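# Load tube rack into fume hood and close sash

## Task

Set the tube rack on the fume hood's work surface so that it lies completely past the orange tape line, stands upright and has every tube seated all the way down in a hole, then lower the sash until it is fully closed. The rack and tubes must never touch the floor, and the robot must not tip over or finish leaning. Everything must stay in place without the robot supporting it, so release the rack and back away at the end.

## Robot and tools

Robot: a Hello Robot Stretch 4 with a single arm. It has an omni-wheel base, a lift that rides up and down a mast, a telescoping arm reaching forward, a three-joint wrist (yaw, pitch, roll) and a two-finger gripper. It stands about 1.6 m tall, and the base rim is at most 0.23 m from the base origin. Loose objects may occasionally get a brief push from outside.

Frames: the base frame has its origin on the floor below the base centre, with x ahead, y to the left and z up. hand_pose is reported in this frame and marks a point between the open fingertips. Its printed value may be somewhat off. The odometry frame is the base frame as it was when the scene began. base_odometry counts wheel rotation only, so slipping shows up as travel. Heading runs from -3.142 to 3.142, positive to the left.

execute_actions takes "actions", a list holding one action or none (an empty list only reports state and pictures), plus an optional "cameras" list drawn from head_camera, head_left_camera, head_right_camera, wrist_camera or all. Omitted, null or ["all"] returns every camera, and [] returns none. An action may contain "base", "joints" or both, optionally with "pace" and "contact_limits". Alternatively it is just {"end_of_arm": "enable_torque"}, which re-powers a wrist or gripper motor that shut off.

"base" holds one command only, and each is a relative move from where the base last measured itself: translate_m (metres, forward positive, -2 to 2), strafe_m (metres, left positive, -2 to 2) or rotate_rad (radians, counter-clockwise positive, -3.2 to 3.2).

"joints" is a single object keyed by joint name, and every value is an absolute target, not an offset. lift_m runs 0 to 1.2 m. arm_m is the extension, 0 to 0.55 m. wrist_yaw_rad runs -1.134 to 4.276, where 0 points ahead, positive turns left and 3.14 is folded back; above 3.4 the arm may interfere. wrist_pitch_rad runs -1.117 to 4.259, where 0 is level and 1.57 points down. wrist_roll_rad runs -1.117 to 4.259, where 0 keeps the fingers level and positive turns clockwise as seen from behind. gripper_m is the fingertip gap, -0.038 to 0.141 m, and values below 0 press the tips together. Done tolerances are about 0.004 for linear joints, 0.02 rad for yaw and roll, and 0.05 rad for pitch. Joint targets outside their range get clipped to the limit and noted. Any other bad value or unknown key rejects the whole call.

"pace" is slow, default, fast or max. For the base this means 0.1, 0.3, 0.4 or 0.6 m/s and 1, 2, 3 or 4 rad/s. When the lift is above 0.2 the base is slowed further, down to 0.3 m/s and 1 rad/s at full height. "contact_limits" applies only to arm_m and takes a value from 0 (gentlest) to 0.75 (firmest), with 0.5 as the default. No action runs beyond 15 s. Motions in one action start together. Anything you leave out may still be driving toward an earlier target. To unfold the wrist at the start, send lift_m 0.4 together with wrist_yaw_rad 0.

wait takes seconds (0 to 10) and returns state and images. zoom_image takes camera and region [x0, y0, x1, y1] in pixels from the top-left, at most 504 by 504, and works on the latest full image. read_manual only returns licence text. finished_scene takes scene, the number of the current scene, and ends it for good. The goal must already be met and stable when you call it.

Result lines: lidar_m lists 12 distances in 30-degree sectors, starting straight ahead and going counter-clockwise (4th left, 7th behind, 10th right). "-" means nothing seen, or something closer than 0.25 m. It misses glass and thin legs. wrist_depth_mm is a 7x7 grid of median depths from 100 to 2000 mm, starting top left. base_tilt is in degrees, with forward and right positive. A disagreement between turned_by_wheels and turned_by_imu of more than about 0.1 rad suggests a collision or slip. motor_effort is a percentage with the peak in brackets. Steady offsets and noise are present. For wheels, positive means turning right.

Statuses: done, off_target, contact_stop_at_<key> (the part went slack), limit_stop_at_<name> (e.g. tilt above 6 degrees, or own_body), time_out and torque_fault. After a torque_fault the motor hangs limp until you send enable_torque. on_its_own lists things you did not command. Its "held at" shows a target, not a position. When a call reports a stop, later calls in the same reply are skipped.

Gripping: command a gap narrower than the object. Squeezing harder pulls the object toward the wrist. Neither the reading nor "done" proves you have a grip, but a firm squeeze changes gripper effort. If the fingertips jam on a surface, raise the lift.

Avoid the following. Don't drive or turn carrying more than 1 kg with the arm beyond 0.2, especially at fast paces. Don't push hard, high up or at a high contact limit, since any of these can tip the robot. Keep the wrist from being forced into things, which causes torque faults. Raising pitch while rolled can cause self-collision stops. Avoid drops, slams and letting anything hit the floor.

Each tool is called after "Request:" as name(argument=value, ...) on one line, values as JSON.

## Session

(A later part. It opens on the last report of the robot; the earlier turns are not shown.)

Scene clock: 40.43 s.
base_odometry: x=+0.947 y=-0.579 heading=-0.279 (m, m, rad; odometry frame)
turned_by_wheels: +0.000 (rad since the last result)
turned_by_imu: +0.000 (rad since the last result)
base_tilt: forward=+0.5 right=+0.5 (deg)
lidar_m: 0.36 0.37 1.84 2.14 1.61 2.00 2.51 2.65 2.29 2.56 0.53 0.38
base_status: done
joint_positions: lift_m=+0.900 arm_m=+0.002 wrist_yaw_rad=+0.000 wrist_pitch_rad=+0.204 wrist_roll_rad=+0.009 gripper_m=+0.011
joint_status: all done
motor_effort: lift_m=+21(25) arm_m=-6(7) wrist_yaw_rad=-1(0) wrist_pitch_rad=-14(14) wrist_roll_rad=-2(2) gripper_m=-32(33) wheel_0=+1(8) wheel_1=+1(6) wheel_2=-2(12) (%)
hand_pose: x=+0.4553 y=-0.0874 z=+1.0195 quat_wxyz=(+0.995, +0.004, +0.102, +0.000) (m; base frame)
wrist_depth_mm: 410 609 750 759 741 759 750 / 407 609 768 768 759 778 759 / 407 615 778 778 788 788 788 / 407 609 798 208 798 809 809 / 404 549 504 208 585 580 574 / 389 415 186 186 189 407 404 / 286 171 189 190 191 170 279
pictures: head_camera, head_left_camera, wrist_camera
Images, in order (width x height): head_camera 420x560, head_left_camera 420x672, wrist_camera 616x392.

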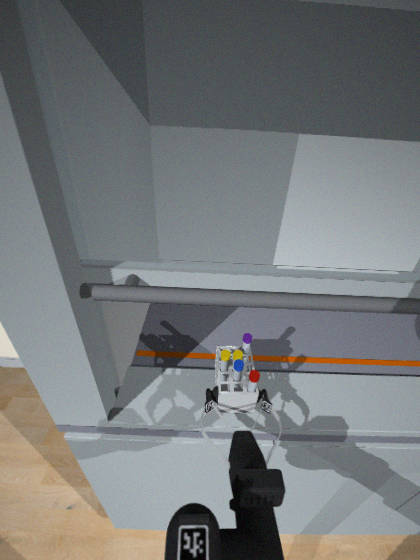

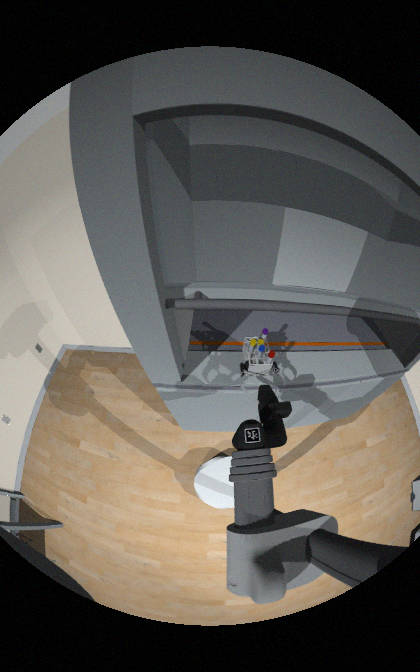

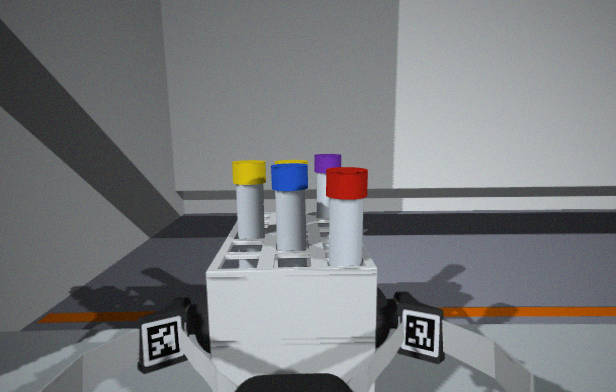

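Request:
execute_actions(actions=[{"joints": {"arm_m": 0.315}, "contact_limits": {"arm_m": 0.2}}], cameras=["head_camera", "wrist_camera", "head_left_camera"])

Scene clock: 42.80 s.
base_odometry: x=+0.947 y=-0.579 heading=-0.279 (m, m, rad; odometry frame)
turned_by_wheels: +0.000 (rad since the last result)
turned_by_imu: +0.001 (rad since the last result)
base_tilt: forward=+0.5 right=+0.3 (deg)
lidar_m: 0.37 0.38 1.84 2.13 1.60 2.03 2.50 2.65 2.30 2.57 0.53 0.39
base_status: not commanded
joint_positions: lift_m=+0.900 arm_m=+0.314 wrist_yaw_rad=+0.000 wrist_pitch_rad=+0.204 wrist_roll_rad=+0.009 gripper_m=+0.011
joint_status: all done
motor_effort: lift_m=+21(21) arm_m=+6(7) wrist_yaw_rad=-1(0) wrist_pitch_rad=-13(13) wrist_roll_rad=-2(2) gripper_m=-32(32) wheel_0=+1(1) wheel_1=+1(1) wheel_2=-2(2) (%)
contact_limits: arm_m 0.2
hand_pose: x=+0.7673 y=-0.0874 z=+1.0196 quat_wxyz=(+0.995, +0.004, +0.102, +0.000) (m; base frame)
wrist_depth_mm: 397 459 459 459 459 462 462 / 394 469 469 469 469 473 477 / 392 484 484 484 488 484 484 / 389 496 492 210 500 496 500 / 392 544 496 208 554 554 554 / 373 410 185 186 188 402 399 / 317 170 189 190 191 171 310
pictures: head_camera, head_left_camera, wrist_camera
Images, in order (width x height): head_camera 420x560, head_left_camera 420x672, wrist_camera 616x392.

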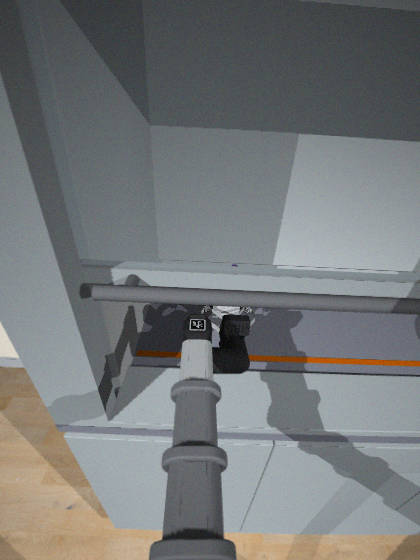

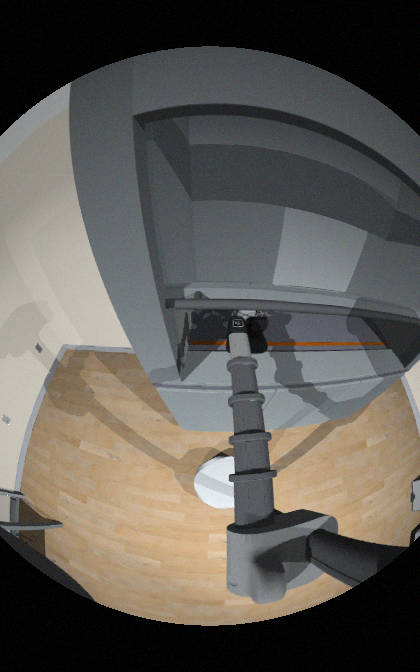

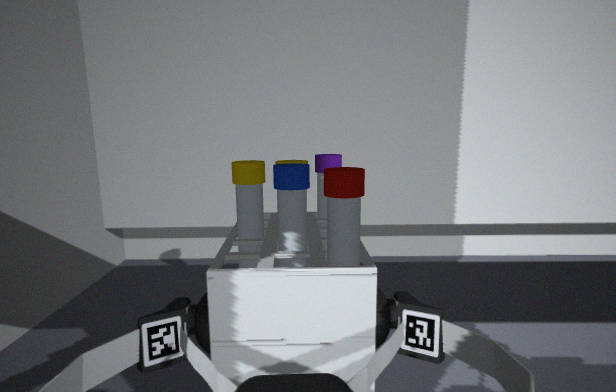

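Request:
execute_actions(actions=[{"joints": {"lift_m": 0.854}, "pace": "slow"}], cameras=["wrist_camera"])

Scene clock: 44.23 s.
base_odometry: x=+0.947 y=-0.579 heading=-0.279 (m, m, rad; odometry frame)
turned_by_wheels: +0.000 (rad since the last result)
turned_by_imu: +0.001 (rad since the last result)
base_tilt: forward=+0.4 right=+0.3 (deg)
lidar_m: 0.37 0.37 1.80 2.14 1.57 2.05 2.51 2.66 2.29 2.58 0.56 0.39
base_status: not commanded
joint_positions: lift_m=+0.854 arm_m=+0.314 wrist_yaw_rad=+0.000 wrist_pitch_rad=+0.204 wrist_roll_rad=+0.009 gripper_m=+0.011
joint_status: all done
motor_effort: lift_m=+17(21) arm_m=+6(7) wrist_yaw_rad=-1(1) wrist_pitch_rad=-14(12) wrist_roll_rad=-2(2) gripper_m=-32(31) wheel_0=+1(1) wheel_1=+1(1) wheel_2=-2(2) (%)
hand_pose: x=+0.7673 y=-0.0874 z=+0.9740 quat_wxyz=(+0.995, +0.004, +0.102, +0.000) (m; base frame)
wrist_depth_mm: 397 459 462 462 462 462 459 / 392 473 469 469 469 473 473 / 392 480 488 484 484 484 484 / 392 512 492 208 549 544 544 / 392 452 384 208 442 439 439 / 319 314 186 186 189 309 307 / 243 170 189 189 191 171 236
pictures: wrist_camera
Images, in order (width x height): wrist_camera 616x392.

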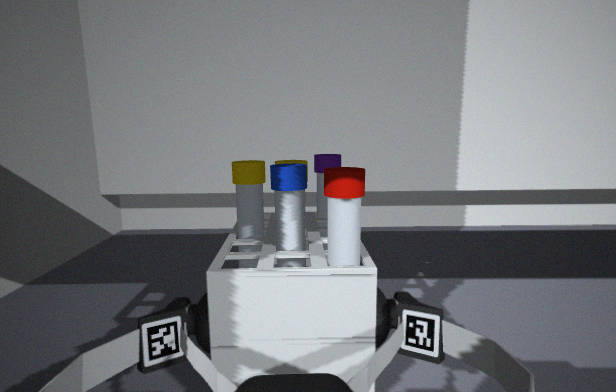

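Depths match the pick-up height exactly. Opening.

Request:
execute_actions(actions=[{"joints": {"gripper_m": 0.125}}], cameras=["wrist_camera"])

Request:
execute_actions(actions=[{"joints": {"lift_m": 0.89}}], cameras=[])

Request:
execute_actions(actions=[{"base": {"translate_m": -0.15}, "joints": {"arm_m": 0.0}}], cameras=["head_camera", "wrist_camera"])

Scene clock: 46.43 s.
base_odometry: x=+0.947 y=-0.579 heading=-0.279 (m, m, rad; odometry frame)
turned_by_wheels: +0.000 (rad since the last result)
turned_by_imu: +0.001 (rad since the last result)
base_tilt: forward=+0.3 right=+0.4 (deg)
lidar_m: 0.37 0.41 1.81 2.13 1.62 2.04 2.50 2.65 2.29 2.56 0.53 0.37
base_status: not commanded
joint_positions: lift_m=+0.854 arm_m=+0.314 wrist_yaw_rad=+0.000 wrist_pitch_rad=+0.203 wrist_roll_rad=+0.009 gripper_m=+0.125
joint_status: all done
motor_effort: lift_m=+17(17) arm_m=+7(6) wrist_yaw_rad=-1(0) wrist_pitch_rad=-9(14) wrist_roll_rad=-1(2) gripper_m=-2(35) wheel_0=+1(1) wheel_1=+1(1) wheel_2=-2(2) (%)
hand_pose: x=+0.7674 y=-0.0874 z=+0.9743 quat_wxyz=(+0.995, +0.004, +0.101, +0.000) (m; base frame)
wrist_depth_mm: 394 459 462 459 462 455 462 / 394 469 469 469 469 473 469 / 389 484 480 480 484 484 484 / 389 496 500 229 549 544 549 / 394 455 387 210 445 445 442 / 319 213 208 208 208 293 310 / 244 222 213 147 228 228 237
pictures: wrist_camera
Images, in order (width x height): wrist_camera 616x392.

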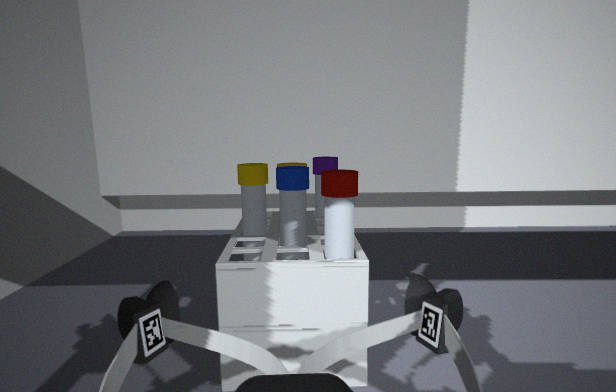

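Scene clock: 47.40 s.
base_odometry: x=+0.947 y=-0.579 heading=-0.279 (m, m, rad; odometry frame)
turned_by_wheels: +0.000 (rad since the last result)
turned_by_imu: +0.000 (rad since the last result)
base_tilt: forward=+0.4 right=+0.3 (deg)
lidar_m: 0.35 0.38 1.82 2.13 1.56 2.08 2.49 2.66 2.26 2.56 0.53 0.38
base_status: not commanded
joint_positions: lift_m=+0.890 arm_m=+0.314 wrist_yaw_rad=+0.000 wrist_pitch_rad=+0.203 wrist_roll_rad=+0.009 gripper_m=+0.125
joint_status: all done
motor_effort: lift_m=+21(21) arm_m=+6(7) wrist_yaw_rad=-1(1) wrist_pitch_rad=-10(10) wrist_roll_rad=-2(2) gripper_m=-2(2) wheel_0=+1(1) wheel_1=+1(1) wheel_2=-2(2) (%)
hand_pose: x=+0.7674 y=-0.0874 z=+1.0100 quat_wxyz=(+0.995, +0.004, +0.101, +0.000) (m; base frame)
wrist_depth_mm: 392 459 462 462 459 459 462 / 394 469 473 473 469 473 473 / 394 484 480 484 484 488 484 / 392 496 496 492 500 500 496 / 389 521 517 235 554 549 549 / 375 213 368 227 214 364 387 / 301 276 213 147 283 282 297
pictures: none
No camera images: the call's "cameras" was empty. Leave "cameras" out to get every camera's image.

Scene clock: 49.47 s.
base_odometry: x=+0.803 y=-0.538 heading=-0.279 (m, m, rad; odometry frame)
turned_by_wheels: +0.000 (rad since the last result)
turned_by_imu: +0.001 (rad since the last result)
base_tilt: forward=+0.5 right=+0.3 (deg)
lidar_m: 0.52 0.57 2.01 2.15 1.51 2.03 2.34 2.49 2.25 2.39 0.74 0.54
base_status: done
joint_positions: lift_m=+0.890 arm_m=+0.002 wrist_yaw_rad=+0.000 wrist_pitch_rad=+0.203 wrist_roll_rad=+0.009 gripper_m=+0.125
joint_status: all done
motor_effort: lift_m=+21(21) arm_m=-7(7) wrist_yaw_rad=+0(2) wrist_pitch_rad=-10(10) wrist_roll_rad=-2(2) gripper_m=-2(2) wheel_0=-3(9) wheel_1=-2(7) wheel_2=+2(11) (%)
hand_pose: x=+0.4555 y=-0.0875 z=+1.0100 quat_wxyz=(+0.995, +0.004, +0.101, -0.001) (m; base frame)
wrist_depth_mm: 418 627 904 878 878 891 878 / 415 627 904 904 904 917 904 / 418 627 931 917 917 931 917 / 415 615 960 723 946 931 960 / 418 539 569 559 559 564 554 / 353 213 349 345 218 330 345 / 336 334 336 147 338 332 338
pictures: head_camera, wrist_camera
Images, in order (width x height): head_camera 420x560, wrist_camera 616x392.

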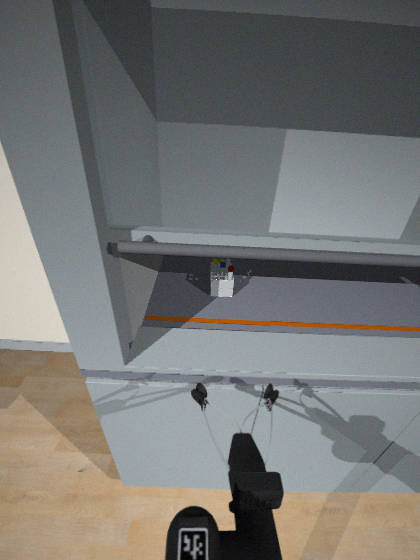

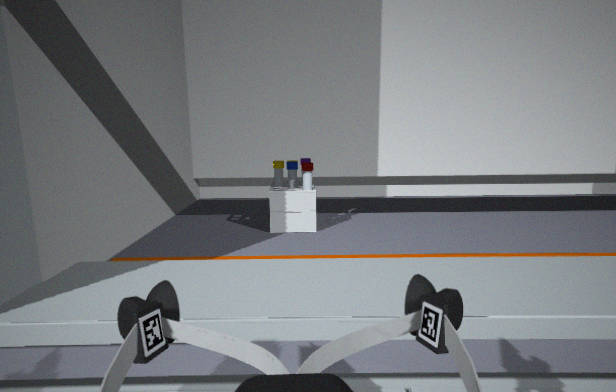

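Request:
execute_actions(actions=[{"joints": {"lift_m": 1.19, "gripper_m": 0.05}}], cameras=["head_camera", "wrist_camera", "head_left_camera"])

Scene clock: 52.10 s.
base_odometry: x=+0.803 y=-0.538 heading=-0.279 (m, m, rad; odometry frame)
turned_by_wheels: +0.000 (rad since the last result)
turned_by_imu: +0.001 (rad since the last result)
base_tilt: forward=+0.3 right=+0.5 (deg)
lidar_m: 0.51 0.56 2.00 2.13 1.52 2.03 2.36 2.54 2.24 2.36 0.74 0.54
base_status: not commanded
joint_positions: lift_m=+1.190 arm_m=+0.002 wrist_yaw_rad=+0.000 wrist_pitch_rad=+0.203 wrist_roll_rad=+0.009 gripper_m=+0.050
joint_status: all done
motor_effort: lift_m=+21(25) arm_m=-7(6) wrist_yaw_rad=+0(0) wrist_pitch_rad=-10(10) wrist_roll_rad=-1(2) gripper_m=-5(5) wheel_0=-3(3) wheel_1=-2(2) wheel_2=+2(2) (%)
hand_pose: x=+0.4554 y=-0.0875 z=+1.3100 quat_wxyz=(+0.995, +0.004, +0.101, -0.001) (m; base frame)
wrist_depth_mm: 421 621 878 878 878 878 891 / 418 621 891 904 904 917 904 / 418 621 931 946 946 931 917 / 413 621 946 960 960 960 960 / 338 334 336 377 377 379 379 / 424 615 213 917 904 991 976 / 439 535 723 158 723 788 788
pictures: head_camera, head_left_camera, wrist_camera
Images, in order (width x height): head_camera 420x560, head_left_camera 420x672, wrist_camera 616x392.

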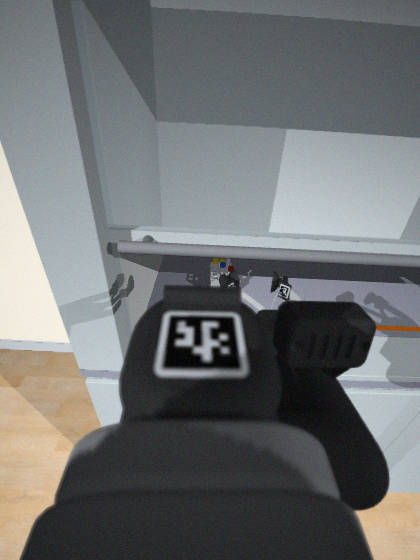

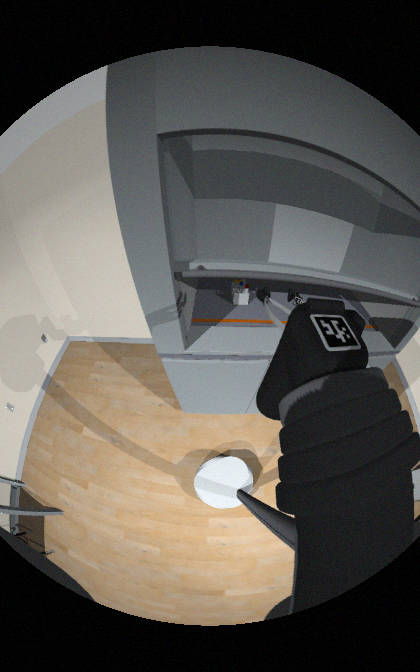

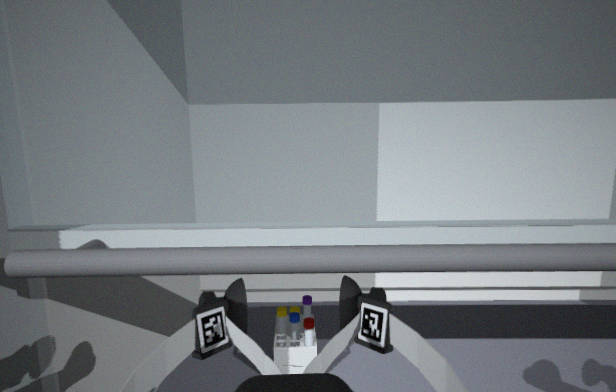

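Request:
execute_actions(actions=[{"joints": {"wrist_pitch_rad": 0.05, "arm_m": 0.06}}], cameras=[])

Request:
execute_actions(actions=[{"joints": {"arm_m": 0.125}, "contact_limits": {"arm_m": 0.15}, "pace": "slow"}], cameras=["wrist_camera", "head_left_camera", "head_right_camera"])

Scene clock: 53.57 s.
base_odometry: x=+0.803 y=-0.538 heading=-0.279 (m, m, rad; odometry frame)
turned_by_wheels: +0.000 (rad since the last result)
turned_by_imu: +0.001 (rad since the last result)
base_tilt: forward=+0.5 right=+0.5 (deg)
lidar_m: 0.51 0.56 2.00 2.15 1.52 2.04 2.36 2.49 2.24 2.36 0.75 0.56
base_status: not commanded
joint_positions: lift_m=+1.190 arm_m=+0.059 wrist_yaw_rad=+0.000 wrist_pitch_rad=+0.053 wrist_roll_rad=+0.009 gripper_m=+0.050
joint_status: all done
motor_effort: lift_m=+21(21) arm_m=+6(8) wrist_yaw_rad=+0(0) wrist_pitch_rad=-10(15) wrist_roll_rad=-2(2) gripper_m=-4(4) wheel_0=-3(3) wheel_1=-2(2) wheel_2=+2(2) (%)
hand_pose: x=+0.5178 y=-0.0874 z=+1.3528 quat_wxyz=(+1.000, +0.004, +0.026, +0.000) (m; base frame)
wrist_depth_mm: 421 621 891 878 866 891 866 / 418 621 878 878 891 878 878 / 413 615 891 866 878 891 891 / 413 609 891 891 878 904 891 / 413 609 891 904 904 891 904 / 377 342 213 336 319 327 325 / 274 268 270 158 270 276 278
pictures: none
No camera images: the call's "cameras" was empty. Leave "cameras" out to get every camera's image.

Scene clock: 55.47 s.
base_odometry: x=+0.803 y=-0.538 heading=-0.279 (m, m, rad; odometry frame)
turned_by_wheels: +0.000 (rad since the last result)
turned_by_imu: +0.001 (rad since the last result)
base_tilt: forward=+0.5 right=+0.3 (deg)
lidar_m: 0.51 0.54 2.04 2.12 1.53 2.02 2.36 2.50 2.23 2.35 0.69 0.56
base_status: not commanded
joint_positions: lift_m=+1.190 arm_m=+0.124 wrist_yaw_rad=+0.000 wrist_pitch_rad=+0.053 wrist_roll_rad=+0.009 gripper_m=+0.050
joint_status: all done
motor_effort: lift_m=+21(21) arm_m=+6(5) wrist_yaw_rad=+0(0) wrist_pitch_rad=-10(10) wrist_roll_rad=-2(2) gripper_m=-6(4) wheel_0=-3(3) wheel_1=-2(2) wheel_2=+2(2) (%)
contact_limits: arm_m 0.15
hand_pose: x=+0.5828 y=-0.0874 z=+1.3528 quat_wxyz=(+1.000, +0.004, +0.026, +0.000) (m; base frame)
wrist_depth_mm: 415 621 820 820 820 820 809 / 415 621 820 820 831 820 842 / 410 609 831 820 820 820 831 / 407 615 820 820 831 831 831 / 410 603 831 820 831 842 831 / 410 603 213 842 277 842 842 / 255 255 220 158 216 257 256
pictures: head_left_camera, head_right_camera, wrist_camera
Images, in order (width x height): head_left_camera 420x672, head_right_camera 420x672, wrist_camera 616x392.

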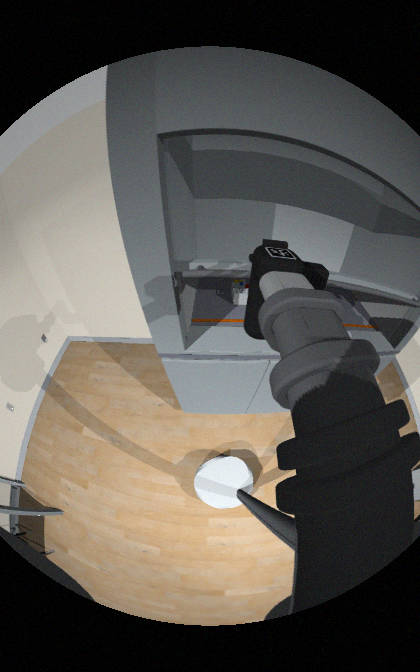

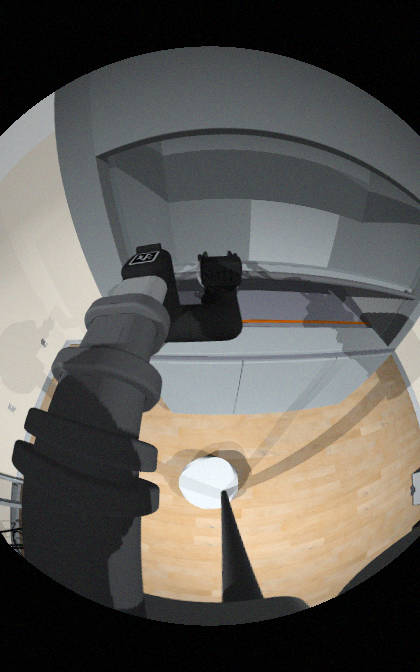

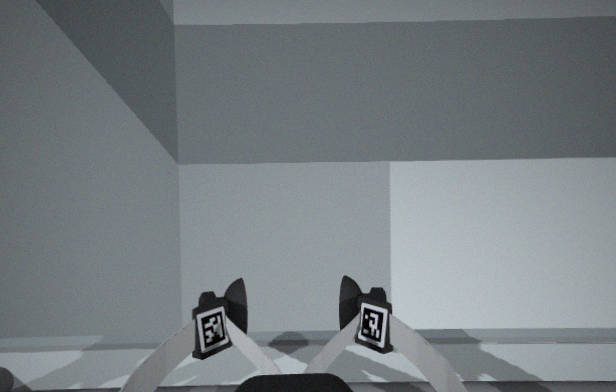

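Request:
execute_actions(actions=[{"joints": {"lift_m": 1.11}, "pace": "slow"}], cameras=["wrist_camera", "head_camera"])

Scene clock: 57.13 s.
torque_fault: wrist_pitch_rad switched itself off since the last result.
base_odometry: x=+0.803 y=-0.538 heading=-0.279 (m, m, rad; odometry frame)
turned_by_wheels: +0.000 (rad since the last result)
turned_by_imu: +0.001 (rad since the last result)
base_tilt: forward=+0.3 right=+0.3 (deg)
lidar_m: 0.50 0.57 2.01 2.13 1.53 2.06 2.35 2.50 2.20 2.35 0.76 0.55
base_status: not commanded
joint_positions: lift_m=+1.110 arm_m=+0.124 wrist_yaw_rad=+0.000 wrist_pitch_rad=-0.091 wrist_roll_rad=+0.009 gripper_m=+0.050
joint_status: all done
on_its_own: wrist_pitch_rad is off since a torque_fault, until you send "end_of_arm": "enable_torque" (your +0.050 is given up)
motor_effort: lift_m=+16(20) arm_m=+6(6) wrist_yaw_rad=-2(1) wrist_pitch_rad=-3(98) wrist_roll_rad=-2(2) gripper_m=-5(7) wheel_0=-3(3) wheel_1=-2(2) wheel_2=+2(2) (%)
hand_pose: x=+0.5822 y=-0.0873 z=+1.3147 quat_wxyz=(+0.999, +0.004, -0.045, +0.000) (m; base frame)
wrist_depth_mm: 418 627 891 891 891 878 891 / 413 621 866 878 878 878 866 / 415 615 854 866 866 854 854 / 410 609 842 842 831 831 842 / 407 603 820 831 820 831 820 / 373 530 213 271 252 262 259 / 203 200 201 158 201 203 202
pictures: head_camera, wrist_camera
Images, in order (width x height): head_camera 420x560, wrist_camera 616x392.

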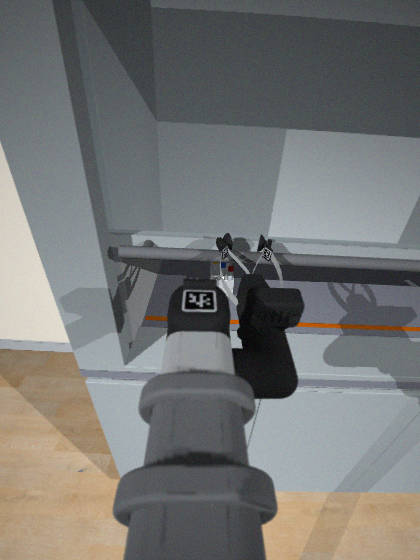

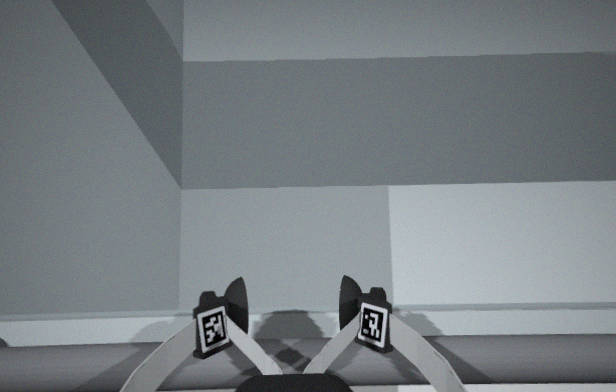

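Request:
execute_actions(actions=[{"end_of_arm": "enable_torque"}], cameras=[])

Request:
execute_actions(actions=[{"joints": {"lift_m": 1.16}}], cameras=[])

Request:
execute_actions(actions=[{"joints": {"arm_m": 0.0, "lift_m": 1.195, "gripper_m": 0.02}}], cameras=[])

Request:
execute_actions(actions=[{"joints": {"wrist_yaw_rad": 3.1, "wrist_pitch_rad": 0.0}}])

Scene clock: 58.57 s.
base_odometry: x=+0.803 y=-0.538 heading=-0.279 (m, m, rad; odometry frame)
turned_by_wheels: +0.000 (rad since the last result)
turned_by_imu: +0.001 (rad since the last result)
base_tilt: forward=+0.5 right=+0.3 (deg)
lidar_m: 0.52 0.56 2.00 2.13 1.51 2.03 2.36 2.50 2.23 2.37 0.74 0.55
base_status: not commanded
joint_positions: lift_m=+1.110 arm_m=+0.124 wrist_yaw_rad=+0.000 wrist_pitch_rad=-0.091 wrist_roll_rad=+0.009 gripper_m=+0.050
joint_status: not commanded
end_of_arm: enable_torque: each motor that was off is on again
on_its_own: wrist_pitch_rad is held at -0.091, not at your +0.050, since a torque_fault
motor_effort: lift_m=+16(16) arm_m=+6(6) wrist_yaw_rad=-1(2) wrist_pitch_rad=-2(2) wrist_roll_rad=-2(2) gripper_m=-4(6) wheel_0=-3(3) wheel_1=-2(2) wheel_2=+2(2) (%)
hand_pose: x=+0.5822 y=-0.0873 z=+1.3147 quat_wxyz=(+0.999, +0.004, -0.045, +0.000) (m; base frame)
wrist_depth_mm: 418 627 878 891 891 891 891 / 415 621 878 866 866 878 866 / 413 603 866 854 866 854 866 / 407 603 842 842 831 842 831 / 410 603 820 831 831 831 842 / 370 530 213 271 252 260 259 / 203 201 200 158 201 203 202
pictures: none
No camera images: the call's "cameras" was empty. Leave "cameras" out to get every camera's image.

Scene clock: 59.67 s.
base_odometry: x=+0.803 y=-0.538 heading=-0.279 (m, m, rad; odometry frame)
turned_by_wheels: +0.000 (rad since the last result)
turned_by_imu: +0.000 (rad since the last result)
base_tilt: forward=+0.4 right=+0.4 (deg)
lidar_m: 0.50 0.57 2.03 2.13 1.51 2.00 2.35 2.50 2.23 2.36 0.76 0.56
base_status: not commanded
joint_positions: lift_m=+1.160 arm_m=+0.124 wrist_yaw_rad=+0.000 wrist_pitch_rad=-0.089 wrist_roll_rad=+0.009 gripper_m=+0.050
joint_status: all done
on_its_own: wrist_pitch_rad is held at -0.091, not at your +0.050, since a torque_fault
motor_effort: lift_m=+21(23) arm_m=+6(6) wrist_yaw_rad=-1(1) wrist_pitch_rad=-8(8) wrist_roll_rad=-2(2) gripper_m=-5(6) wheel_0=-3(3) wheel_1=-2(2) wheel_2=+2(2) (%)
hand_pose: x=+0.5822 y=-0.0873 z=+1.3636 quat_wxyz=(+0.999, +0.004, -0.044, +0.000) (m; base frame)
wrist_depth_mm: 418 627 878 891 878 878 878 / 413 615 866 878 866 878 866 / 410 609 854 866 854 842 854 / 413 609 842 854 842 854 842 / 407 597 820 831 831 831 831 / 404 603 213 820 820 820 820 / 389 500 258 158 250 809 798
pictures: none
No camera images: the call's "cameras" was empty. Leave "cameras" out to get every camera's image.

Scene clock: 61.07 s.
base_odometry: x=+0.803 y=-0.538 heading=-0.279 (m, m, rad; odometry frame)
turned_by_wheels: +0.000 (rad since the last result)
turned_by_imu: +0.001 (rad since the last result)
base_tilt: forward=+0.5 right=+0.5 (deg)
lidar_m: 0.51 0.56 2.04 2.13 1.51 2.04 2.34 2.52 2.23 2.38 0.74 0.54
base_status: not commanded
joint_positions: lift_m=+1.195 arm_m=+0.002 wrist_yaw_rad=+0.000 wrist_pitch_rad=-0.088 wrist_roll_rad=+0.009 gripper_m=+0.020
joint_status: all done
on_its_own: wrist_pitch_rad is held at -0.091, not at your +0.050, since a torque_fault
motor_effort: lift_m=+21(22) arm_m=-7(9) wrist_yaw_rad=+0(1) wrist_pitch_rad=-9(9) wrist_roll_rad=-1(2) gripper_m=-7(6) wheel_0=-3(3) wheel_1=-2(1) wheel_2=+2(2) (%)
hand_pose: x=+0.4602 y=-0.0874 z=+1.3985 quat_wxyz=(+0.999, +0.004, -0.044, +0.000) (m; base frame)
wrist_depth_mm: 433 634 1008 1025 1008 1025 1008 / 430 634 991 1008 991 1008 991 / 424 627 976 960 991 991 976 / 415 627 946 960 960 946 960 / 415 615 931 946 946 931 946 / 413 615 831 218 917 931 931 / 397 508 366 157 182 917 931
pictures: none
No camera images: the call's "cameras" was empty. Leave "cameras" out to get every camera's image.

Scene clock: 63.47 s.
base_odometry: x=+0.803 y=-0.538 heading=-0.279 (m, m, rad; odometry frame)
turned_by_wheels: +0.000 (rad since the last result)
turned_by_imu: +0.001 (rad since the last result)
base_tilt: forward=+0.5 right=+0.3 (deg)
lidar_m: 0.50 0.55 2.04 2.15 1.54 2.05 2.35 2.49 2.24 2.38 0.76 0.55
base_status: not commanded
joint_positions: lift_m=+1.195 arm_m=+0.002 wrist_yaw_rad=+3.100 wrist_pitch_rad=+0.002 wrist_roll_rad=+0.009 gripper_m=+0.020
joint_status: all done
motor_effort: lift_m=+21(21) arm_m=-6(6) wrist_yaw_rad=+1(8) wrist_pitch_rad=-8(6) wrist_roll_rad=-2(2) gripper_m=-6(5) wheel_0=-3(3) wheel_1=-1(2) wheel_2=+2(2) (%)
hand_pose: x=-0.1118 y=+0.0995 z=+1.3724 quat_wxyz=(+0.021, -0.001, +0.004, +1.000) (m; base frame)
wrist_depth_mm: 138 140 193 195 - - - / 106 139 - - - - - / 107 138 277 - - - - / 113 138 - - - - - / 135 - - - - - - / - - - 220 - - - / - - - 157 182 - -
pictures: head_camera, head_left_camera, head_right_camera, wrist_camera
Images, in order (width x height): head_camera 420x560, head_left_camera 420x672, head_right_camera 420x672, wrist_camera 616x392.

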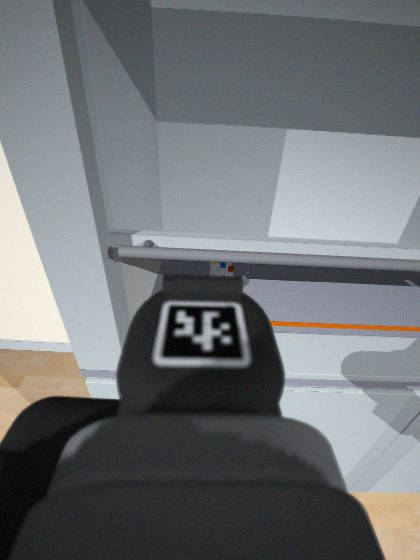

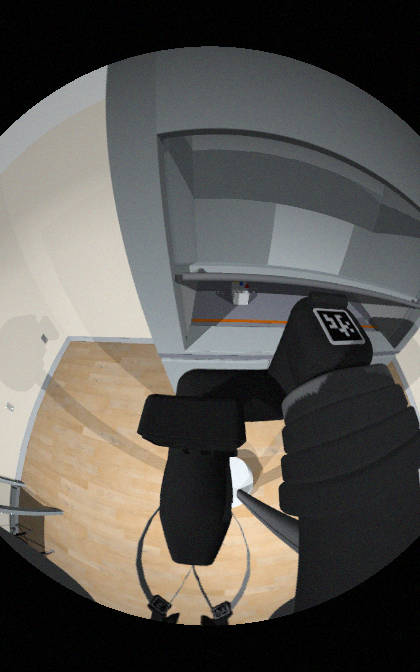

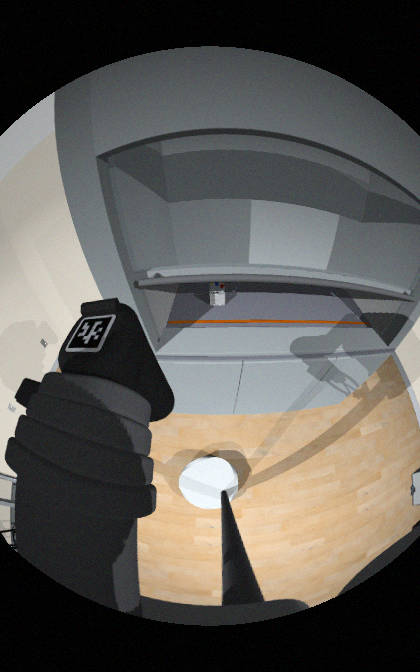

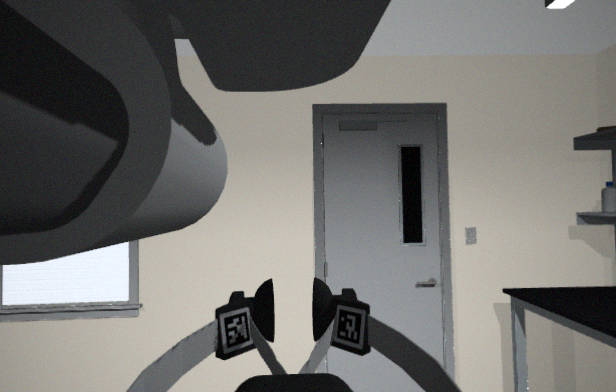

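Request:
execute_actions(actions=[{"base": {"translate_m": 0.2}, "joints": {"arm_m": 0.12}}], cameras=[])

Request:
execute_actions(actions=[{"joints": {"arm_m": 0.2}, "contact_limits": {"arm_m": 0.1}, "pace": "slow"}], cameras=["head_camera", "head_left_camera", "head_right_camera"])

Scene clock: 65.83 s.
base_odometry: x=+0.995 y=-0.593 heading=-0.279 (m, m, rad; odometry frame)
turned_by_wheels: +0.000 (rad since the last result)
turned_by_imu: +0.000 (rad since the last result)
base_tilt: forward=+0.3 right=+0.3 (deg)
lidar_m: 0.32 0.35 1.75 2.12 1.61 2.02 2.57 2.70 2.24 1.17 0.48 0.34
base_status: done
joint_positions: lift_m=+1.195 arm_m=+0.119 wrist_yaw_rad=+3.100 wrist_pitch_rad=+0.002 wrist_roll_rad=+0.009 gripper_m=+0.020
joint_status: all done
motor_effort: lift_m=+21(21) arm_m=+7(9) wrist_yaw_rad=+0(0) wrist_pitch_rad=-9(9) wrist_roll_rad=-2(2) gripper_m=-6(6) wheel_0=+2(8) wheel_1=+1(6) wheel_2=-2(7) (%)
hand_pose: x=+0.0052 y=+0.0994 z=+1.3723 quat_wxyz=(+0.021, -0.001, +0.004, +1.000) (m; base frame)
wrist_depth_mm: 175 195 191 175 1863 - - / - 140 281 285 - - - / - 126 272 - - - - / 118 143 329 - - - - / 138 - - - - - - / 281 - - 219 - - - / 281 - - 157 183 - -
pictures: none
No camera images: the call's "cameras" was empty. Leave "cameras" out to get every camera's image.

Scene clock: 67.90 s.
base_odometry: x=+0.995 y=-0.593 heading=-0.279 (m, m, rad; odometry frame)
turned_by_wheels: +0.000 (rad since the last result)
turned_by_imu: +0.001 (rad since the last result)
base_tilt: forward=+0.3 right=+0.4 (deg)
lidar_m: 0.31 0.34 1.74 2.12 1.61 2.04 2.55 2.69 2.29 1.19 0.46 0.32
base_status: not commanded
joint_positions: lift_m=+1.195 arm_m=+0.199 wrist_yaw_rad=+3.100 wrist_pitch_rad=+0.002 wrist_roll_rad=+0.009 gripper_m=+0.020
joint_status: all done
motor_effort: lift_m=+21(21) arm_m=+6(2) wrist_yaw_rad=+0(0) wrist_pitch_rad=-8(9) wrist_roll_rad=-2(2) gripper_m=-7(7) wheel_0=+2(2) wheel_1=+1(1) wheel_2=-2(2) (%)
contact_limits: arm_m 0.1
hand_pose: x=+0.0851 y=+0.0994 z=+1.3723 quat_wxyz=(+0.021, -0.001, +0.004, +1.000) (m; base frame)
wrist_depth_mm: 223 230 232 243 - - - / 116 222 281 256 - - - / 112 139 336 - - - - / 127 184 334 - - - - / 347 - - - - - - / - - - 219 - - - / - 379 - 157 182 - -
pictures: head_camera, head_left_camera, head_right_camera
Images, in order (width x height): head_camera 420x560, head_left_camera 420x672, head_right_camera 420x672.

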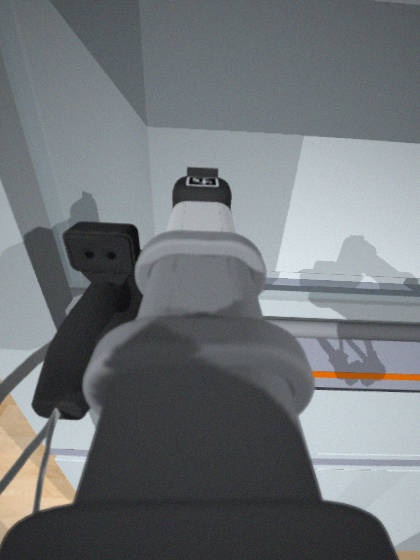

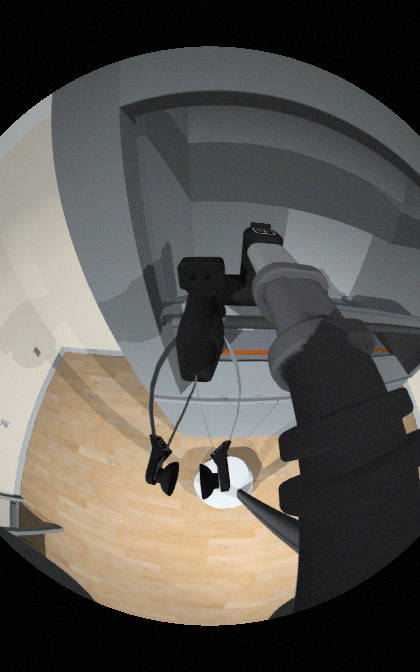

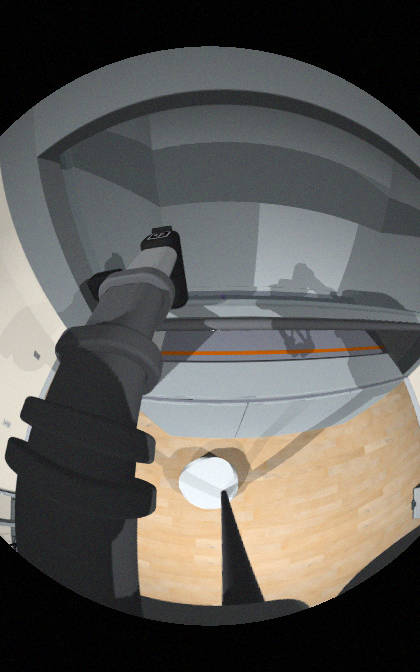

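Lower slowly to test contact.

Request:
execute_actions(actions=[{"joints": {"lift_m": 1.12}, "pace": "slow"}], cameras=["head_camera", "head_right_camera"])

Scene clock: 69.17 s.
base_odometry: x=+0.995 y=-0.593 heading=-0.279 (m, m, rad; odometry frame)
turned_by_wheels: +0.000 (rad since the last result)
turned_by_imu: +0.000 (rad since the last result)
base_tilt: forward=+0.3 right=+0.4 (deg)
lidar_m: 0.33 0.35 1.72 2.13 1.61 2.02 2.58 2.71 2.31 1.18 0.46 0.34
base_status: not commanded
joint_positions: lift_m=+1.135 arm_m=+0.199 wrist_yaw_rad=+3.100 wrist_pitch_rad=+0.003 wrist_roll_rad=+0.009 gripper_m=+0.020
joint_status: lift_m contact_stop (moved -0.059 of -0.075)
on_its_own: lift_m is slack since a contact_stop (your +1.120 is given up)
motor_effort: lift_m=+19(23) arm_m=+6(6) wrist_yaw_rad=-1(3) wrist_pitch_rad=-9(11) wrist_roll_rad=-2(2) gripper_m=-7(6) wheel_0=+2(2) wheel_1=+0(1) wheel_2=-2(2) (%)
hand_pose: x=+0.0853 y=+0.0993 z=+1.3128 quat_wxyz=(+0.021, -0.001, +0.004, +1.000) (m; base frame)
wrist_depth_mm: 297 319 320 282 - - - / 116 220 462 - - - - / 112 139 336 - - - - / 127 183 332 - - - - / 347 - - - - - - / - - - 217 - - - / - 382 - 157 182 - -
pictures: head_camera, head_right_camera
Images, in order (width x height): head_camera 420x560, head_right_camera 420x672.

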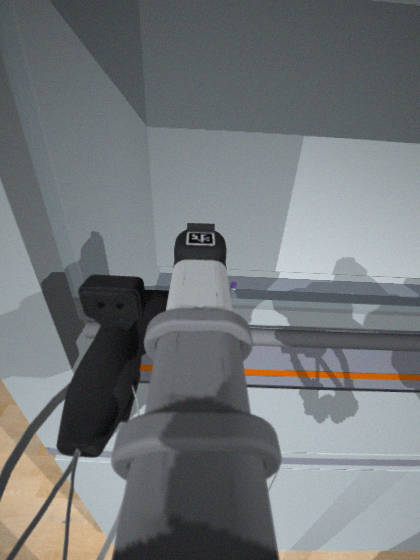

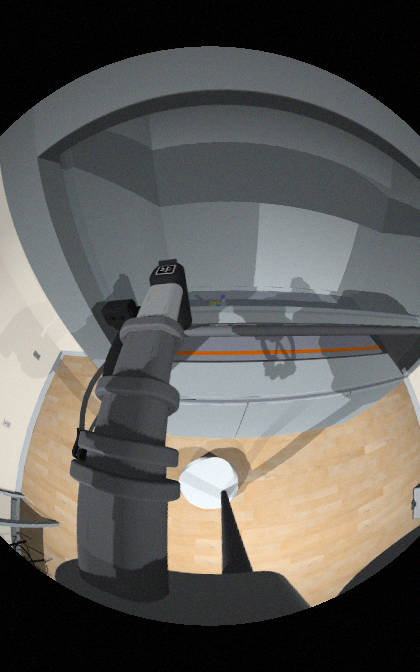

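Request:
execute_actions(actions=[{"joints": {"lift_m": 1.0}, "pace": "slow"}], cameras=["head_camera"])

Scene clock: 70.10 s.
base_odometry: x=+0.995 y=-0.593 heading=-0.279 (m, m, rad; odometry frame)
turned_by_wheels: +0.000 (rad since the last result)
turned_by_imu: +0.000 (rad since the last result)
base_tilt: forward=+0.4 right=+0.3 (deg)
lidar_m: 0.31 0.32 1.73 2.12 1.63 2.00 2.52 2.69 2.29 1.17 0.47 0.33
base_status: not commanded
joint_positions: lift_m=+1.116 arm_m=+0.199 wrist_yaw_rad=+3.100 wrist_pitch_rad=+0.003 wrist_roll_rad=+0.009 gripper_m=+0.020
joint_status: lift_m contact_stop (moved -0.019 of -0.135)
on_its_own: lift_m is slack since a contact_stop (your +1.000 is given up)
motor_effort: lift_m=+19(19) arm_m=+5(5) wrist_yaw_rad=-2(3) wrist_pitch_rad=-10(10) wrist_roll_rad=-2(2) gripper_m=-6(6) wheel_0=+2(2) wheel_1=+1(0) wheel_2=-2(2) (%)
hand_pose: x=+0.0854 y=+0.0993 z=+1.2935 quat_wxyz=(+0.021, -0.001, +0.004, +1.000) (m; base frame)
wrist_depth_mm: 343 359 362 384 - - - / 116 220 - - - - - / 112 140 334 - - - - / 128 184 334 - - - - / 347 - - - - - - / - - - 218 - - - / - 384 - 157 182 - -
pictures: head_camera
Images, in order (width x height): head_camera 420x560.

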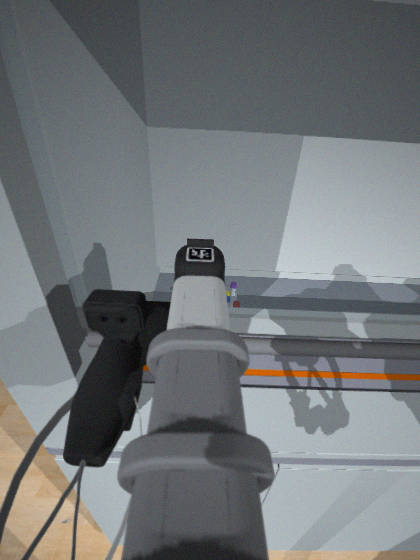

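Request:
execute_actions(actions=[{"joints": {"lift_m": 1.125}}], cameras=[])

Request:
execute_actions(actions=[{"base": {"strafe_m": -0.45}}], cameras=["head_camera", "head_right_camera"])

Scene clock: 71.00 s.
base_odometry: x=+0.995 y=-0.593 heading=-0.279 (m, m, rad; odometry frame)
turned_by_wheels: +0.000 (rad since the last result)
turned_by_imu: +0.000 (rad since the last result)
base_tilt: forward=+0.4 right=+0.3 (deg)
lidar_m: 0.31 0.34 1.76 2.12 1.63 2.00 2.55 2.69 2.30 1.20 0.49 0.33
base_status: not commanded
joint_positions: lift_m=+1.125 arm_m=+0.199 wrist_yaw_rad=+3.100 wrist_pitch_rad=+0.003 wrist_roll_rad=+0.009 gripper_m=+0.020
joint_status: all done
motor_effort: lift_m=+21(20) arm_m=+5(5) wrist_yaw_rad=-1(1) wrist_pitch_rad=-10(9) wrist_roll_rad=-2(2) gripper_m=-7(7) wheel_0=+2(1) wheel_1=+0(1) wheel_2=-2(2) (%)
hand_pose: x=+0.0854 y=+0.0993 z=+1.3023 quat_wxyz=(+0.021, -0.001, +0.004, +1.000) (m; base frame)
wrist_depth_mm: 320 340 342 343 - - - / 116 220 - - - - - / 112 139 334 - - - - / 128 183 332 - - - - / 347 - - - - - - / - - - 217 - - - / - 384 - 157 183 - -
pictures: none
No camera images: the call's "cameras" was empty. Leave "cameras" out to get every camera's image.

Scene clock: 73.83 s.
base_odometry: x=+0.871 y=-1.025 heading=-0.279 (m, m, rad; odometry frame)
turned_by_wheels: +0.000 (rad since the last result)
turned_by_imu: +0.001 (rad since the last result)
base_tilt: forward=+0.5 right=+0.3 (deg)
lidar_m: 0.29 0.31 0.47 2.56 1.96 2.69 2.57 2.32 1.88 2.12 0.42 0.32
base_status: done
joint_positions: lift_m=+1.125 arm_m=+0.199 wrist_yaw_rad=+3.100 wrist_pitch_rad=+0.003 wrist_roll_rad=+0.009 gripper_m=+0.020
joint_status: not commanded
motor_effort: lift_m=+21(21) arm_m=+5(5) wrist_yaw_rad=-1(1) wrist_pitch_rad=-9(9) wrist_roll_rad=-2(2) gripper_m=-6(6) wheel_0=+1(9) wheel_1=-2(13) wheel_2=+0(2) (%)
hand_pose: x=+0.0854 y=+0.0993 z=+1.3023 quat_wxyz=(+0.021, -0.001, +0.004, +1.000) (m; base frame)
wrist_depth_mm: 322 340 343 345 - - - / 116 220 - - - - - / 112 140 336 - - - - / 128 183 334 - - - - / 347 - - - - - - / - - - 216 - - - / - 382 - 157 182 - -
pictures: head_camera, head_right_camera
Images, in order (width x height): head_camera 420x560, head_right_camera 420x672.

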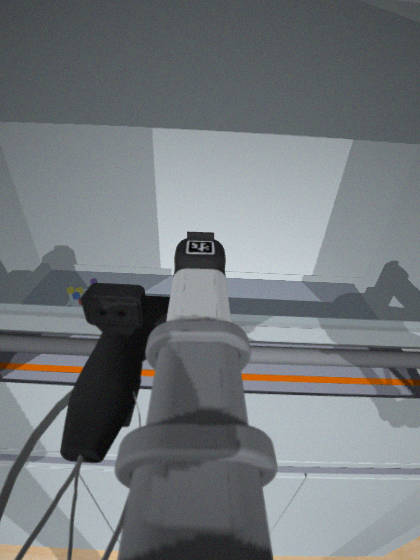

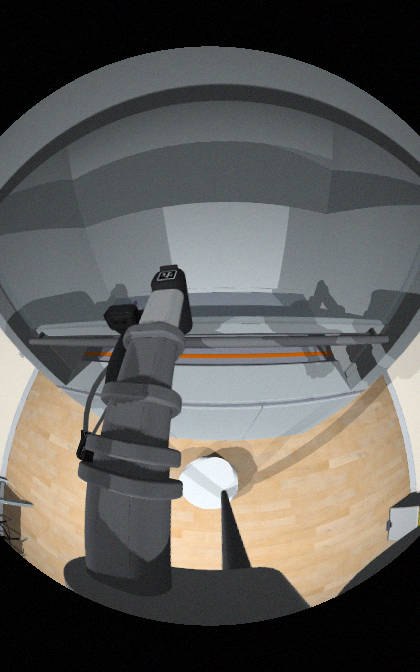

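Request:
execute_actions(actions=[{"joints": {"lift_m": 1.113, "arm_m": 0.188}, "pace": "slow"}], cameras=[])

Request:
execute_actions(actions=[{"joints": {"lift_m": 0.88}, "pace": "slow"}], cameras=["head_camera"])

Scene clock: 74.93 s.
base_odometry: x=+0.871 y=-1.025 heading=-0.279 (m, m, rad; odometry frame)
turned_by_wheels: +0.000 (rad since the last result)
turned_by_imu: +0.000 (rad since the last result)
base_tilt: forward=+0.5 right=+0.2 (deg)
lidar_m: 0.31 0.34 0.45 2.59 2.04 2.67 2.59 2.31 1.86 2.13 0.44 0.32
base_status: not commanded
joint_positions: lift_m=+1.113 arm_m=+0.189 wrist_yaw_rad=+3.100 wrist_pitch_rad=+0.003 wrist_roll_rad=+0.009 gripper_m=+0.020
joint_status: all done
motor_effort: lift_m=+16(21) arm_m=-6(7) wrist_yaw_rad=-1(0) wrist_pitch_rad=-9(9) wrist_roll_rad=-2(2) gripper_m=-6(7) wheel_0=+1(1) wheel_1=-2(2) wheel_2=+0(0) (%)
hand_pose: x=+0.0754 y=+0.0993 z=+1.2907 quat_wxyz=(+0.021, -0.001, +0.004, +1.000) (m; base frame)
wrist_depth_mm: 342 364 389 394 - - - / 116 210 - - - - - / 112 138 330 - - - - / 128 184 329 - - - - / 336 - - - - - - / - - - 218 - - - / - 379 - 157 182 - -
pictures: none
No camera images: the call's "cameras" was empty. Leave "cameras" out to get every camera's image.

Scene clock: 75.70 s.
base_odometry: x=+0.871 y=-1.025 heading=-0.279 (m, m, rad; odometry frame)
turned_by_wheels: +0.000 (rad since the last result)
turned_by_imu: +0.000 (rad since the last result)
base_tilt: forward=+0.4 right=+0.4 (deg)
lidar_m: 0.29 0.33 0.45 2.58 2.02 2.63 2.59 2.33 1.86 2.12 0.45 0.32
base_status: not commanded
joint_positions: lift_m=+1.096 arm_m=+0.189 wrist_yaw_rad=+3.100 wrist_pitch_rad=+0.003 wrist_roll_rad=+0.009 gripper_m=+0.020
joint_status: lift_m contact_stop (moved -0.017 of -0.233)
on_its_own: lift_m is slack since a contact_stop (your +0.880 is given up)
motor_effort: lift_m=+18(21) arm_m=-5(7) wrist_yaw_rad=-1(1) wrist_pitch_rad=-9(10) wrist_roll_rad=-2(2) gripper_m=-7(6) wheel_0=+0(1) wheel_1=-2(3) wheel_2=+0(1) (%)
hand_pose: x=+0.0751 y=+0.0993 z=+1.2739 quat_wxyz=(+0.021, -0.001, +0.004, +1.000) (m; base frame)
wrist_depth_mm: 351 404 462 433 - - - / 116 210 - - - - - / 112 138 332 - - - - / 128 185 327 - - - - / 336 - - - - - - / - - - 218 - - - / - 382 - 157 182 - -
pictures: head_camera
Images, in order (width x height): head_camera 420x560.

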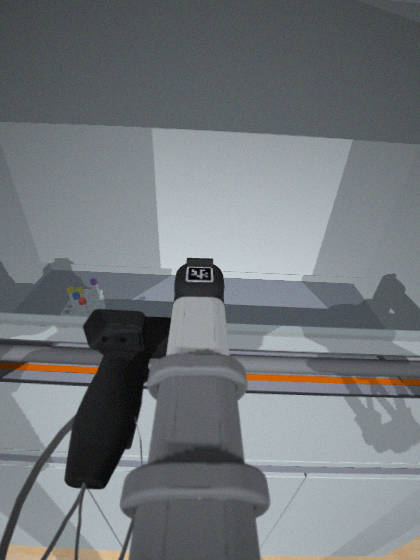

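Request:
execute_actions(actions=[{"joints": {"lift_m": 1.086}, "pace": "slow"}], cameras=[])

Request:
execute_actions(actions=[{"joints": {"lift_m": 0.88}, "pace": "slow"}], cameras=["head_camera"])

Scene clock: 76.63 s.
base_odometry: x=+0.871 y=-1.025 heading=-0.279 (m, m, rad; odometry frame)
turned_by_wheels: +0.000 (rad since the last result)
turned_by_imu: +0.000 (rad since the last result)
base_tilt: forward=+0.4 right=+0.3 (deg)
lidar_m: 0.31 0.32 0.51 2.59 2.02 2.66 2.59 2.31 1.89 2.12 0.44 0.33
base_status: not commanded
joint_positions: lift_m=+1.086 arm_m=+0.189 wrist_yaw_rad=+3.100 wrist_pitch_rad=+0.003 wrist_roll_rad=+0.009 gripper_m=+0.020
joint_status: all done
motor_effort: lift_m=+13(21) arm_m=-4(5) wrist_yaw_rad=-1(1) wrist_pitch_rad=-11(9) wrist_roll_rad=-2(2) gripper_m=-7(7) wheel_0=+1(1) wheel_1=-2(1) wheel_2=+0(0) (%)
hand_pose: x=+0.0751 y=+0.0993 z=+1.2639 quat_wxyz=(+0.021, -0.001, +0.004, +1.000) (m; base frame)
wrist_depth_mm: 347 418 477 452 - - - / 117 210 - - - - - / 112 137 330 - - - - / 127 184 329 - - - - / 336 - - - - - - / - - - 217 - - - / - 379 - 158 183 - -
pictures: none
No camera images: the call's "cameras" was empty. Leave "cameras" out to get every camera's image.

Scene clock: 77.30 s.
base_odometry: x=+0.871 y=-1.025 heading=-0.279 (m, m, rad; odometry frame)
turned_by_wheels: +0.000 (rad since the last result)
turned_by_imu: +0.000 (rad since the last result)
base_tilt: forward=+0.4 right=+0.3 (deg)
lidar_m: 0.30 0.32 0.49 2.58 2.01 2.62 2.58 2.34 1.85 2.13 0.46 0.31
base_status: not commanded
joint_positions: lift_m=+1.077 arm_m=+0.189 wrist_yaw_rad=+3.100 wrist_pitch_rad=+0.003 wrist_roll_rad=+0.009 gripper_m=+0.020
joint_status: lift_m contact_stop (moved -0.010 of -0.206)
on_its_own: lift_m is slack since a contact_stop (your +0.880 is given up)
motor_effort: lift_m=+19(20) arm_m=-4(5) wrist_yaw_rad=-1(1) wrist_pitch_rad=-10(11) wrist_roll_rad=-2(1) gripper_m=-7(7) wheel_0=+1(1) wheel_1=-2(2) wheel_2=-1(0) (%)
hand_pose: x=+0.0750 y=+0.0993 z=+1.2542 quat_wxyz=(+0.021, -0.001, +0.004, +1.000) (m; base frame)
wrist_depth_mm: 351 439 - - - - - / 116 210 - - - - - / 112 138 332 - - - - / 127 184 330 - - - - / 338 - - - - - - / - - - 219 - - - / - 382 - 157 182 - -
pictures: head_camera
Images, in order (width x height): head_camera 420x560.

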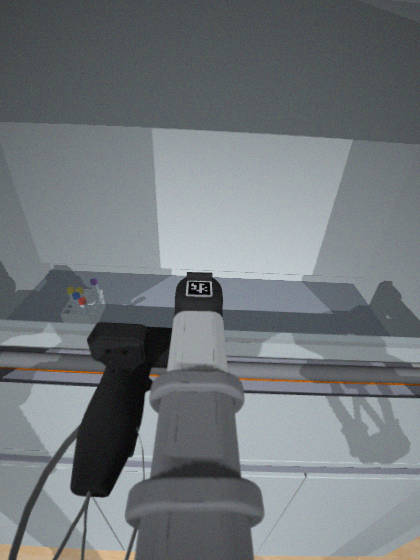

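Request:
execute_actions(actions=[{"joints": {"lift_m": 0.88}}], cameras=[])

Scene clock: 78.13 s.
base_odometry: x=+0.871 y=-1.025 heading=-0.279 (m, m, rad; odometry frame)
turned_by_wheels: +0.000 (rad since the last result)
turned_by_imu: +0.000 (rad since the last result)
base_tilt: forward=+0.4 right=+0.3 (deg)
lidar_m: 0.31 0.33 0.48 2.58 2.03 2.63 2.60 2.30 1.88 2.14 0.46 0.32
base_status: not commanded
joint_positions: lift_m=+1.059 arm_m=+0.189 wrist_yaw_rad=+3.100 wrist_pitch_rad=+0.003 wrist_roll_rad=+0.009 gripper_m=+0.020
joint_status: lift_m contact_stop (moved -0.018 of -0.197)
on_its_own: lift_m is slack since a contact_stop (your +0.880 is given up)
motor_effort: lift_m=+18(21) arm_m=-4(4) wrist_yaw_rad=+0(1) wrist_pitch_rad=-9(11) wrist_roll_rad=-2(2) gripper_m=-7(7) wheel_0=+0(1) wheel_1=-1(1) wheel_2=-1(1) (%)
hand_pose: x=+0.0750 y=+0.0993 z=+1.2364 quat_wxyz=(+0.021, -0.001, +0.004, +1.000) (m; base frame)
wrist_depth_mm: 349 455 - - - - - / 116 210 - - - - - / 112 138 332 - - - - / 127 184 329 - - - - / 338 - - - - - - / - - - 220 - - - / - 382 - 157 182 - -
pictures: none
No camera images: the call's "cameras" was empty. Leave "cameras" out to get every camera's image.


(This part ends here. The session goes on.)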